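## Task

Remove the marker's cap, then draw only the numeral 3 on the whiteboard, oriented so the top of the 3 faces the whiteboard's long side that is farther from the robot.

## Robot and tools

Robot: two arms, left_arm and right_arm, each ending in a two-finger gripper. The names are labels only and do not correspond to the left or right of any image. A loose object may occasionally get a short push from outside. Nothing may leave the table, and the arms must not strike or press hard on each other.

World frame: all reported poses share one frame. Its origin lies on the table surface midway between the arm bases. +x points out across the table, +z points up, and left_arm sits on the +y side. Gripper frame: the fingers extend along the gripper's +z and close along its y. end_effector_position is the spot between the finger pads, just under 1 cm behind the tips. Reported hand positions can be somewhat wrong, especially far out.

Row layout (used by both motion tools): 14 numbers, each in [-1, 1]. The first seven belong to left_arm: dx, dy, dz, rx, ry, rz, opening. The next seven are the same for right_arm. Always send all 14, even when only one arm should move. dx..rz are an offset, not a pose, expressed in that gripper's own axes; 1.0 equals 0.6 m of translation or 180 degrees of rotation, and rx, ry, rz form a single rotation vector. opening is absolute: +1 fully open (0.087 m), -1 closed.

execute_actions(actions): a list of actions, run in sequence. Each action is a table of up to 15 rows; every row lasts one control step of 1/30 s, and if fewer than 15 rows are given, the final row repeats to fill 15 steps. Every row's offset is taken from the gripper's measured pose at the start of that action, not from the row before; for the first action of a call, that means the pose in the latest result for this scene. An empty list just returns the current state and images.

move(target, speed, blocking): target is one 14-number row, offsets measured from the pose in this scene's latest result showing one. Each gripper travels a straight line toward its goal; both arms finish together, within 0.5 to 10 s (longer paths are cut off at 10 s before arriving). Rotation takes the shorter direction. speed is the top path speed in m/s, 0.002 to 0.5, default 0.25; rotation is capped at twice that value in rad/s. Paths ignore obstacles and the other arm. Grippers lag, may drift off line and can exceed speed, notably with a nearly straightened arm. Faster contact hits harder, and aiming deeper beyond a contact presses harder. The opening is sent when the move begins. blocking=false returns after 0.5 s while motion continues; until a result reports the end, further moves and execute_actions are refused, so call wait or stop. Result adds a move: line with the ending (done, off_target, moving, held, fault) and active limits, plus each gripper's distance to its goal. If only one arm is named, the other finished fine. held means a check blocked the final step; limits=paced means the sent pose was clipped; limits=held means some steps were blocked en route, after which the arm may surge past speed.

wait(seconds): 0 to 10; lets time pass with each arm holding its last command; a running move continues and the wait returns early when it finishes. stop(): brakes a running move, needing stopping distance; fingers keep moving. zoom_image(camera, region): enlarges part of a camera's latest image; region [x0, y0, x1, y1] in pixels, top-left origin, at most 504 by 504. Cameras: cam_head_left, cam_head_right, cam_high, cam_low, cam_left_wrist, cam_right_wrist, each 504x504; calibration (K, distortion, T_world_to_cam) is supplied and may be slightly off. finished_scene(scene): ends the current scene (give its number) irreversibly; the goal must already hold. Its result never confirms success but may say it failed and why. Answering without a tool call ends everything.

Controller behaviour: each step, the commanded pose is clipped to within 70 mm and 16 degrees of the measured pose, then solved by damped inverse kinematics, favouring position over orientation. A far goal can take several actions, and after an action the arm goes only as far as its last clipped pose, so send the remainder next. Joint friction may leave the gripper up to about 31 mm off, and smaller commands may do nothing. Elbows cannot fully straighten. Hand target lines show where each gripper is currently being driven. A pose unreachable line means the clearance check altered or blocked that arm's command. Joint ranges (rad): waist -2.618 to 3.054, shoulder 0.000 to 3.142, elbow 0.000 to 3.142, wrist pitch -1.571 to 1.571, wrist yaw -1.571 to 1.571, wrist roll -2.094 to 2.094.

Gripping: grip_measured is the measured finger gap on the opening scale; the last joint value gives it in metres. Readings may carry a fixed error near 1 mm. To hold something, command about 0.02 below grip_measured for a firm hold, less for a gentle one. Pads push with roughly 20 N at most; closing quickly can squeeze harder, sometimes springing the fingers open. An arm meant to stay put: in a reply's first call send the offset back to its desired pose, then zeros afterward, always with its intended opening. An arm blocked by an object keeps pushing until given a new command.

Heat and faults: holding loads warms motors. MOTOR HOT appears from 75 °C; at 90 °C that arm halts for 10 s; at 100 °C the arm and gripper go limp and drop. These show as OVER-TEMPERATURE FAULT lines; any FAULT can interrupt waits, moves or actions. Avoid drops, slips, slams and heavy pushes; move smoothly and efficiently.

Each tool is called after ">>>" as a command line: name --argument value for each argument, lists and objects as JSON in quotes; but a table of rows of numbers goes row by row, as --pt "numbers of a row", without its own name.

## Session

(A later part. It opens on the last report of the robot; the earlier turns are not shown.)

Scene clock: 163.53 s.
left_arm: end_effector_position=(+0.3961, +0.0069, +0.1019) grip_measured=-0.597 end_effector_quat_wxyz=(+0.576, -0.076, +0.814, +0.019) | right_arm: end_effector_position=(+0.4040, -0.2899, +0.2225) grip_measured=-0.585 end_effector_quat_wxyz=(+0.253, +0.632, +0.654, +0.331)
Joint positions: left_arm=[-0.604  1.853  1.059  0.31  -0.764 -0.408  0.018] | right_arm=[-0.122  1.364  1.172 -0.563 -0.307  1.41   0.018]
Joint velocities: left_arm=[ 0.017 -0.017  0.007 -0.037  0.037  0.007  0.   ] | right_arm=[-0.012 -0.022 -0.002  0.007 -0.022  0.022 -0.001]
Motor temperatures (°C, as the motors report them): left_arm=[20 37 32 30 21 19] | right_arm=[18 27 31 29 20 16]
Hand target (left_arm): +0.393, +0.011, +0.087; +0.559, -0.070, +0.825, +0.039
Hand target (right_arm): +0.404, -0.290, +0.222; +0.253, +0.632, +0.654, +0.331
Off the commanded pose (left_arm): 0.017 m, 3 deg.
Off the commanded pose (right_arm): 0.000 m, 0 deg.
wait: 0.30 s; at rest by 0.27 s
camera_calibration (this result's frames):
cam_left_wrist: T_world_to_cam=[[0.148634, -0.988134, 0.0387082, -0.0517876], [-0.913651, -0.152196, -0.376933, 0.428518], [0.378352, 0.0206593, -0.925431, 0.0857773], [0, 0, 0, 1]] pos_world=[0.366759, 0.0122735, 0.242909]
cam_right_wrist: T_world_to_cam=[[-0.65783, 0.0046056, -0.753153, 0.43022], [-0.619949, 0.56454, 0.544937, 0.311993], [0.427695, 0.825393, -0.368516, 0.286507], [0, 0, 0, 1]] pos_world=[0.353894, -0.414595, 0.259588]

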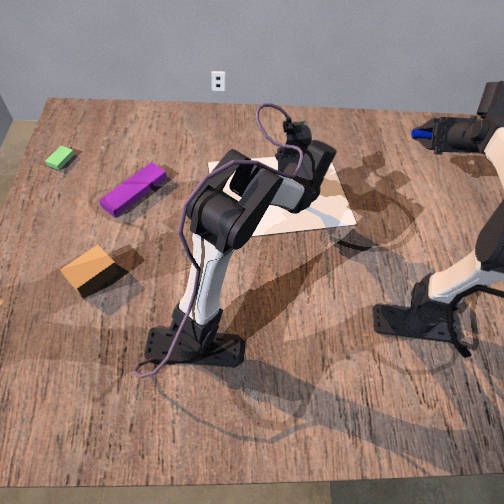

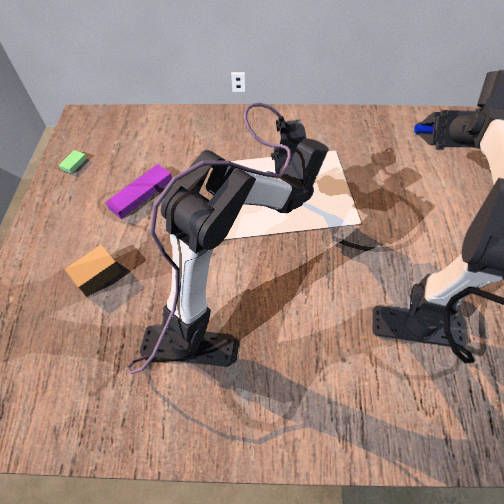

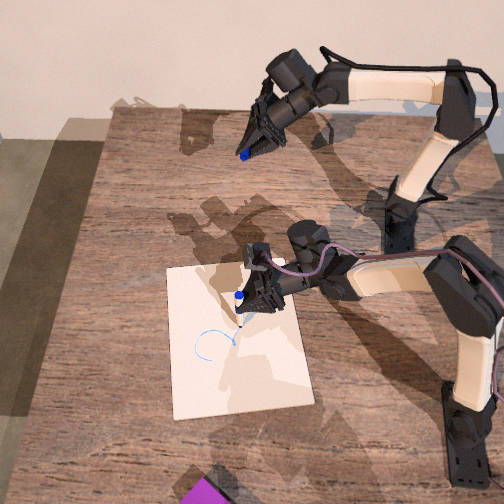

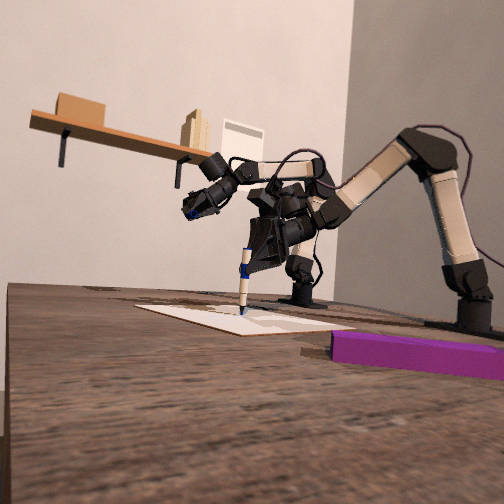

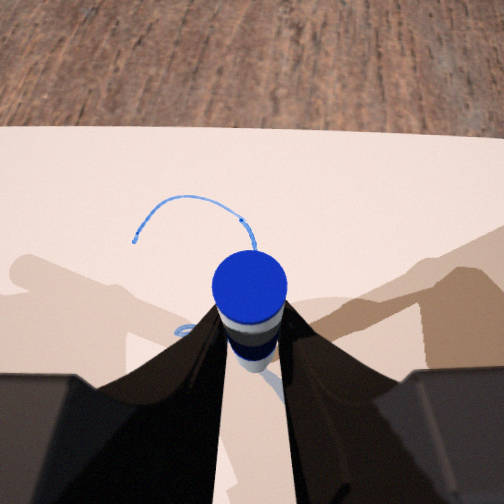

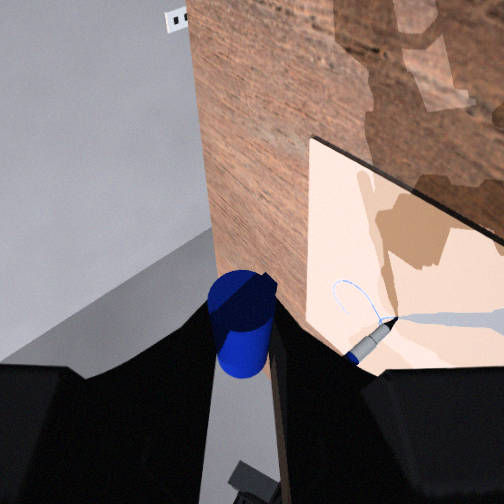

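>>> execute_actions --actions '[[[0.025,0.005,-0.002,-0.007,0.012,0.01,-0.7,0,0,0,0,0,0,-0.65],[0.027,0.003,-0.009,-0.007,0.012,0.01,-0.7,0,0,0,0,0,0,-0.65],[0.03,0.001,-0.016,-0.007,0.012,0.01,-0.7,0,0,0,0,0,0,-0.65],[0.032,0,-0.023,-0.007,0.012,0.01,-0.7,0,0,0,0,0,0,-0.65],[0.035,0,-0.03,-0.007,0.012,0.01,-0.7,0,0,0,0,0,0,-0.65],[0.037,0.001,-0.037,-0.007,0.012,0.01,-0.7,0,0,0,0,0,0,-0.65],[0.04,0.003,-0.044,-0.007,0.012,0.01,-0.7,0,0,0,0,0,0,-0.65],[0.042,0.006,-0.051,-0.007,0.012,0.01,-0.7,0,0,0,0,0,0,-0.65],[0.044,0.01,-0.058,-0.007,0.012,0.01,-0.7,0,0,0,0,0,0,-0.65],[0.046,0.015,-0.064,-0.007,0.012,0.01,-0.7,0,0,0,0,0,0,-0.65],[0.048,0.021,-0.07,-0.007,0.012,0.01,-0.7,0,0,0,0,0,0,-0.65],[0.05,0.028,-0.076,-0.007,0.012,0.01,-0.7,0,0,0,0,0,0,-0.65]],[[0.026,0.018,-0.008,-0.006,0.009,0.007,-0.7,0,0,0,0,0,0,-0.65],[0.027,0.024,-0.012,-0.006,0.009,0.007,-0.7,0,0,0,0,0,0,-0.65],[0.028,0.031,-0.016,-0.006,0.009,0.007,-0.7,0,0,0,0,0,0,-0.65],[0.029,0.038,-0.019,-0.006,0.009,0.007,-0.7,0,0,0,0,0,0,-0.65],[0.029,0.045,-0.021,-0.006,0.009,0.007,-0.7,0,0,0,0,0,0,-0.65],[0.029,0.052,-0.022,-0.006,0.009,0.007,-0.7,0,0,0,0,0,0,-0.65],[0.029,0.059,-0.022,-0.006,0.009,0.007,-0.7,0,0,0,0,0,0,-0.65],[0.029,0.066,-0.021,-0.006,0.009,0.007,-0.7,0,0,0,0,0,0,-0.65],[0.028,0.073,-0.019,-0.006,0.009,0.007,-0.7,0,0,0,0,0,0,-0.65],[0.027,0.08,-0.016,-0.006,0.009,0.007,-0.7,0,0,0,0,0,0,-0.65],[0.026,0.087,-0.012,-0.006,0.009,0.007,-0.7,0,0,0,0,0,0,-0.65],[0.025,0.093,-0.007,-0.006,0.009,0.007,-0.7,0,0,0,0,0,0,-0.65],[0.023,0.099,-0.002,-0.006,0.009,0.007,-0.7,0,0,0,0,0,0,-0.65],[0.021,0.105,0.004,-0.006,0.009,0.007,-0.7,0,0,0,0,0,0,-0.65],[0.02,0.11,0.009,-0.006,0.009,0.007,-0.7,0,0,0,0,0,0,-0.65]]]'

>>> wait --seconds 0.5

>>> move --target '[-0.12,0,-0.048,0,0,0,-0.7,0,0,0,0,0,0,-0.65]' --speed 0.15

>>> zoom_image --camera "cam_high" --region '[160,260,320,420]'

Scene clock: 185.90 s.
left_arm: end_effector_position=(+0.3458, +0.0561, +0.0998) grip_measured=-0.597 end_effector_quat_wxyz=(+0.578, -0.098, +0.810, +0.019) | right_arm: end_effector_position=(+0.4040, -0.2899, +0.2225) grip_measured=-0.585 end_effector_quat_wxyz=(+0.253, +0.632, +0.654, +0.331)
Joint positions: left_arm=[-0.594  1.623  0.767  0.371 -0.78  -0.441  0.018] | right_arm=[-0.122  1.364  1.172 -0.563 -0.307  1.41   0.018]
Joint velocities: left_arm=[ 0.462 -0.027 -0.115  0.286  0.256  0.212 -0.   ] | right_arm=[-0.007 -0.002 -0.002 -0.022 -0.051  0.022  0.001]
Motor temperatures (°C, as the motors report them): left_arm=[20 35 33 29 21 19] | right_arm=[18 27 31 30 20 16]
Hand target (left_arm): +0.344, +0.069, +0.084; +0.562, -0.074, +0.824, +0.030
Hand target (right_arm): +0.404, -0.290, +0.222; +0.253, +0.632, +0.654, +0.331
Off the commanded pose (left_arm): 0.021 m, 4 deg.
Off the commanded pose (right_arm): 0.000 m, 0 deg.
camera_calibration (this result's frames):
cam_left_wrist: T_world_to_cam=[[0.183349, -0.980968, 0.06392, -0.0104769], [-0.904165, -0.1938, -0.380692, 0.388729], [0.385834, 0.0120051, -0.92249, 0.0994536], [0, 0, 0, 1]] pos_world=[0.315024, 0.0638642, 0.240401]
cam_right_wrist: T_world_to_cam=[[-0.65783, 0.0046056, -0.753153, 0.43022], [-0.619949, 0.56454, 0.544937, 0.311993], [0.427695, 0.825393, -0.368516, 0.286507], [0, 0, 0, 1]] pos_world=[0.353894, -0.414595, 0.259588]

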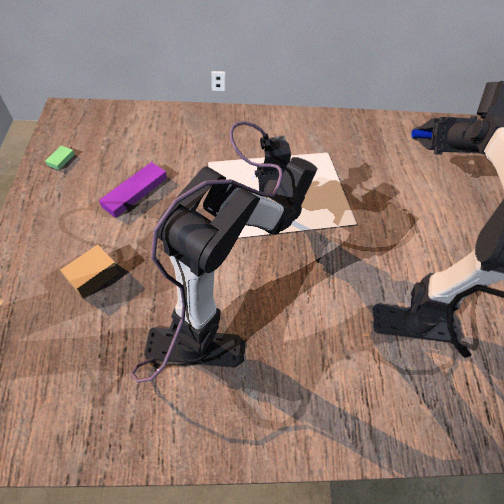

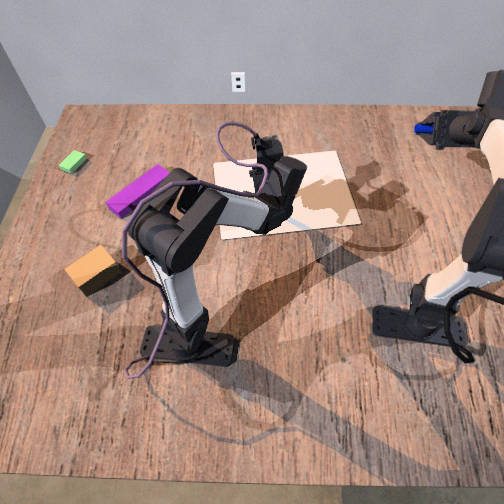

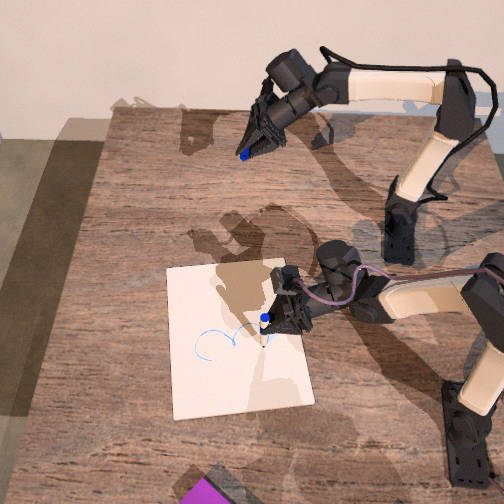

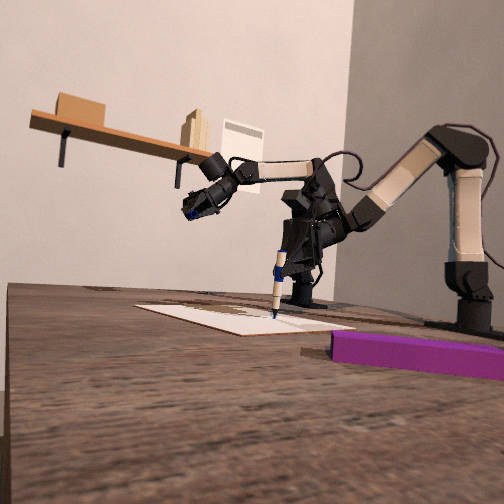

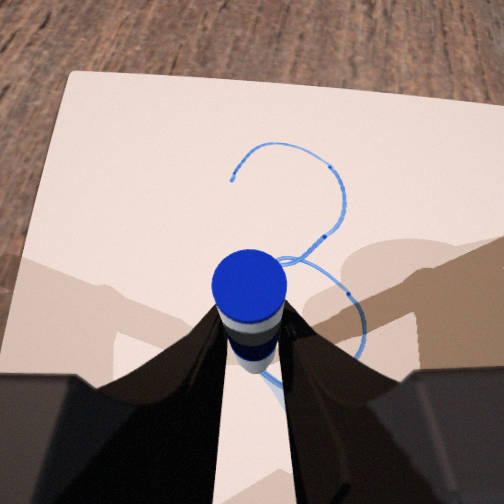

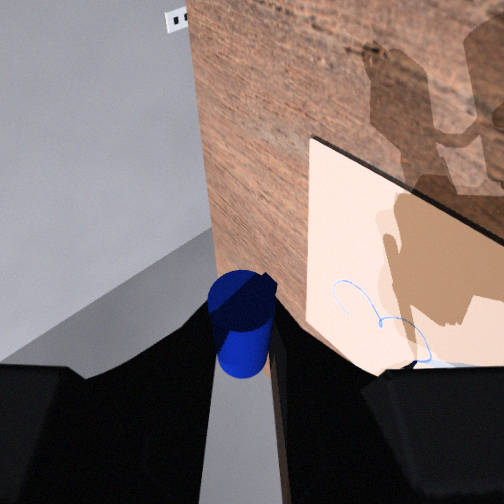

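Scene clock: 186.40 s.
left_arm: end_effector_position=(+0.3524, +0.0648, +0.1002) grip_measured=-0.597 end_effector_quat_wxyz=(+0.580, -0.092, +0.809, +0.022) | right_arm: end_effector_position=(+0.4040, -0.2899, +0.2225) grip_measured=-0.585 end_effector_quat_wxyz=(+0.253, +0.632, +0.654, +0.331)
Joint positions: left_arm=[-0.559  1.623  0.759  0.402 -0.748 -0.402  0.018] | right_arm=[-0.122  1.364  1.172 -0.563 -0.307  1.41   0.018]
Joint velocities: left_arm=[ 0.012  0.007 -0.007 -0.125 -0.022 -0.022  0.   ] | right_arm=[-0.002  0.002 -0.002 -0.037 -0.022  0.022 -0.   ]
Motor temperatures (°C, as the motors report them): left_arm=[20 35 33 29 21 19] | right_arm=[18 27 31 30 20 16]
Hand target (left_arm): +0.344, +0.069, +0.084; +0.561, -0.074, +0.824, +0.030
Hand target (right_arm): +0.404, -0.290, +0.222; +0.253, +0.632, +0.654, +0.331
Off the commanded pose (left_arm): 0.018 m, 4 deg.
Off the commanded pose (right_arm): 0.000 m, 0 deg.
wait: 0.50 s; at rest by 0.40 s
camera_calibration (this result's frames):
cam_left_wrist: T_world_to_cam=[[0.176588, -0.982851, 0.0531089, 0.000410935], [-0.904425, -0.183314, -0.385242, 0.396373], [0.388371, 0.0199959, -0.921286, 0.0956067], [0, 0, 0, 1]] pos_world=[0.321286, 0.0711527, 0.240758]
cam_right_wrist: T_world_to_cam=[[-0.65783, 0.0046056, -0.753153, 0.43022], [-0.619949, 0.56454, 0.544937, 0.311993], [0.427695, 0.825393, -0.368516, 0.286507], [0, 0, 0, 1]] pos_world=[0.353894, -0.414595, 0.259588]

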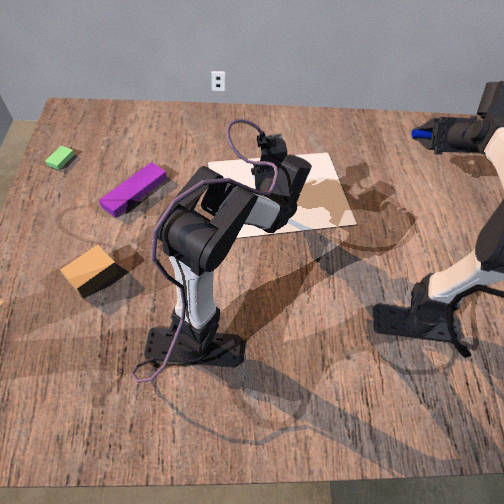

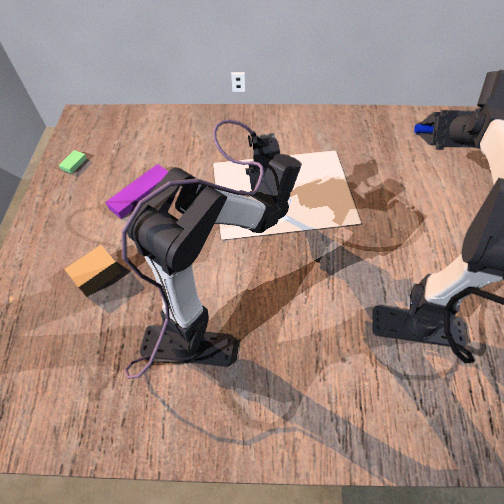

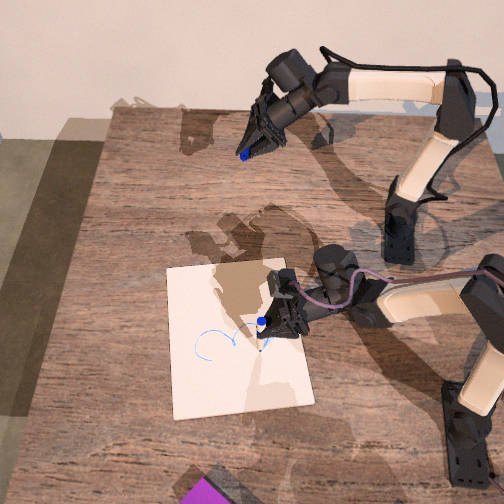

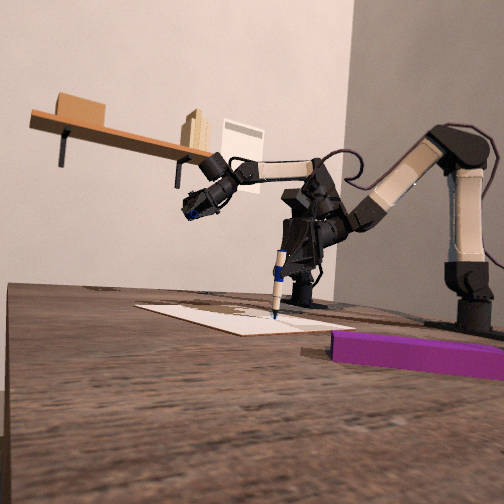

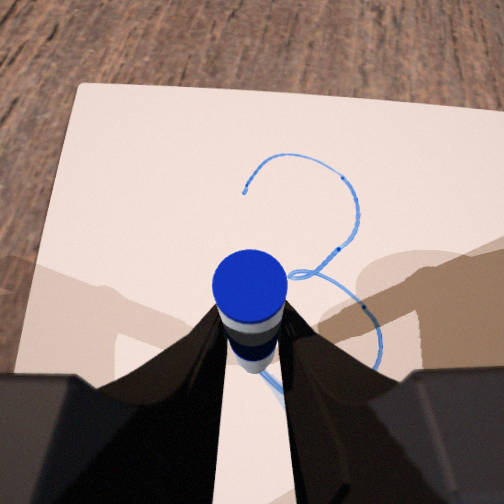

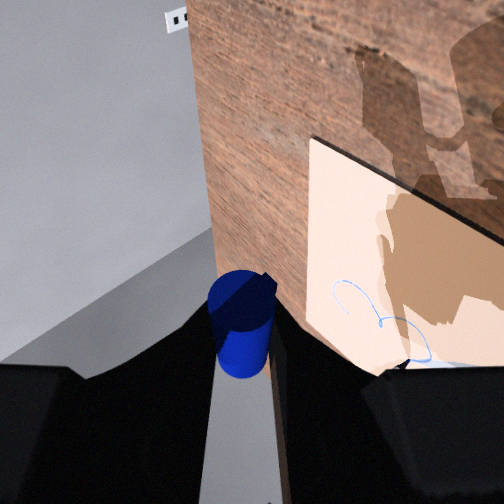

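Scene clock: 187.63 s.
left_arm: end_effector_position=(+0.3489, +0.0676, +0.1757) grip_measured=-0.597 end_effector_quat_wxyz=(+0.584, -0.094, +0.806, +0.018) | right_arm: end_effector_position=(+0.4040, -0.2899, +0.2225) grip_measured=-0.585 end_effector_quat_wxyz=(+0.253, +0.632, +0.654, +0.331)
Joint positions: left_arm=[-0.559  1.46   0.924  0.089 -0.748 -0.399  0.018] | right_arm=[-0.122  1.364  1.172 -0.563 -0.307  1.41   0.018]
Joint velocities: left_arm=[-0.002  0.012 -0.007 -0.022  0.066 -0.081 -0.   ] | right_arm=[-0.022 -0.012 -0.022  0.051  0.007 -0.007  0.001]
Motor temperatures (°C, as the motors report them): left_arm=[20 35 33 29 21 19] | right_arm=[18 27 31 30 20 16]
Hand target (left_arm): +0.348, +0.070, +0.177; +0.580, -0.092, +0.809, +0.022
Hand target (right_arm): +0.404, -0.290, +0.222; +0.253, +0.632, +0.654, +0.331
Off the commanded pose (left_arm): 0.003 m, 1 deg.
Off the commanded pose (right_arm): 0.000 m, 0 deg.
move: done
camera_calibration (this result's frames):
cam_left_wrist: T_world_to_cam=[[0.175165, -0.982555, 0.0624679, -0.00141671], [-0.899841, -0.185519, -0.394803, 0.423], [0.399505, 0.0129445, -0.91664, 0.162226], [0, 0, 0, 1]] pos_world=[0.316071, 0.0749828, 0.315793]
cam_right_wrist: T_world_to_cam=[[-0.65783, 0.0046056, -0.753153, 0.43022], [-0.619949, 0.56454, 0.544937, 0.311993], [0.427695, 0.825393, -0.368516, 0.286507], [0, 0, 0, 1]] pos_world=[0.353894, -0.414595, 0.259588]

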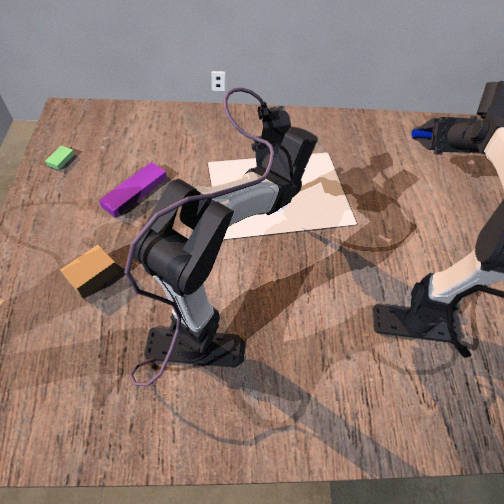

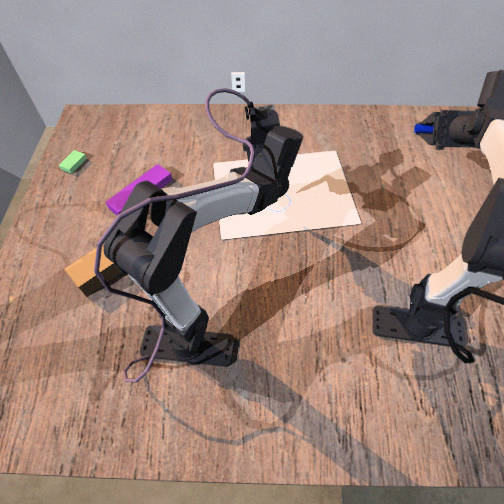

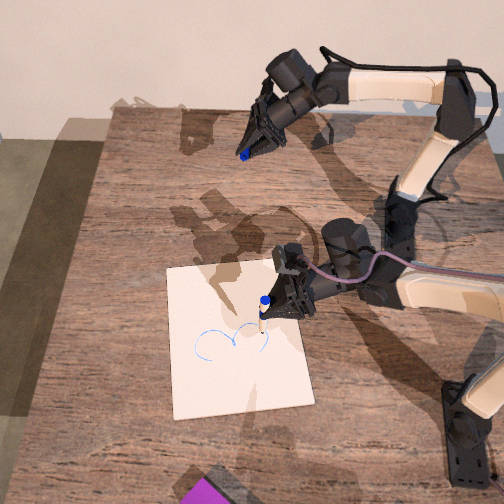

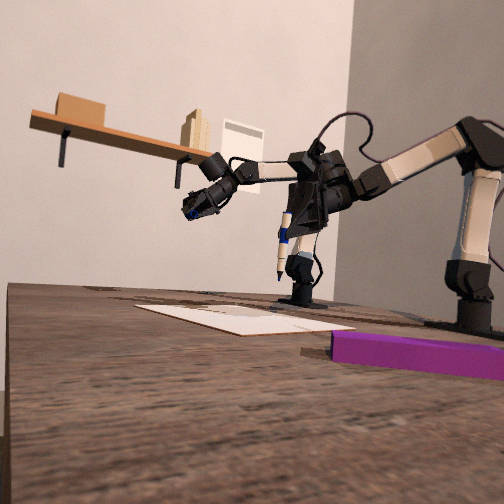

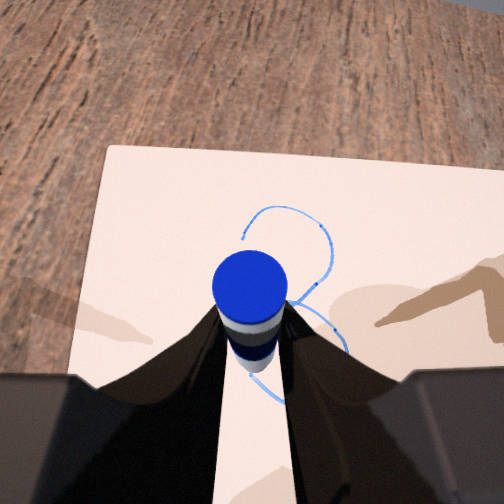

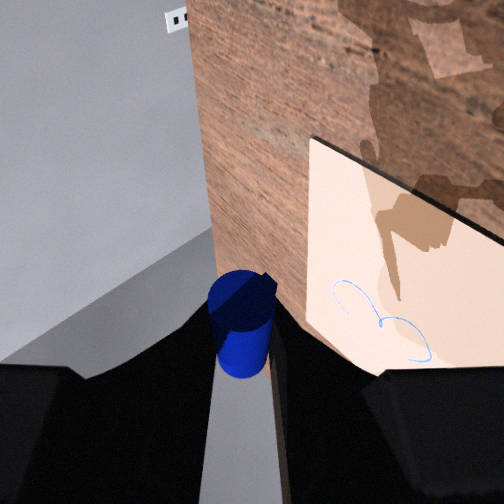

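Region (160, 260, 320, 420) of cam_high's 504x504 image, scaled by 3.150, with more detail than that image has.

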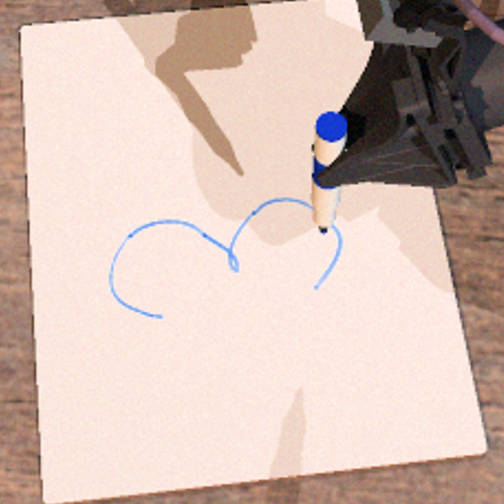

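>>> finished_scene --scene 2

The scene is finished.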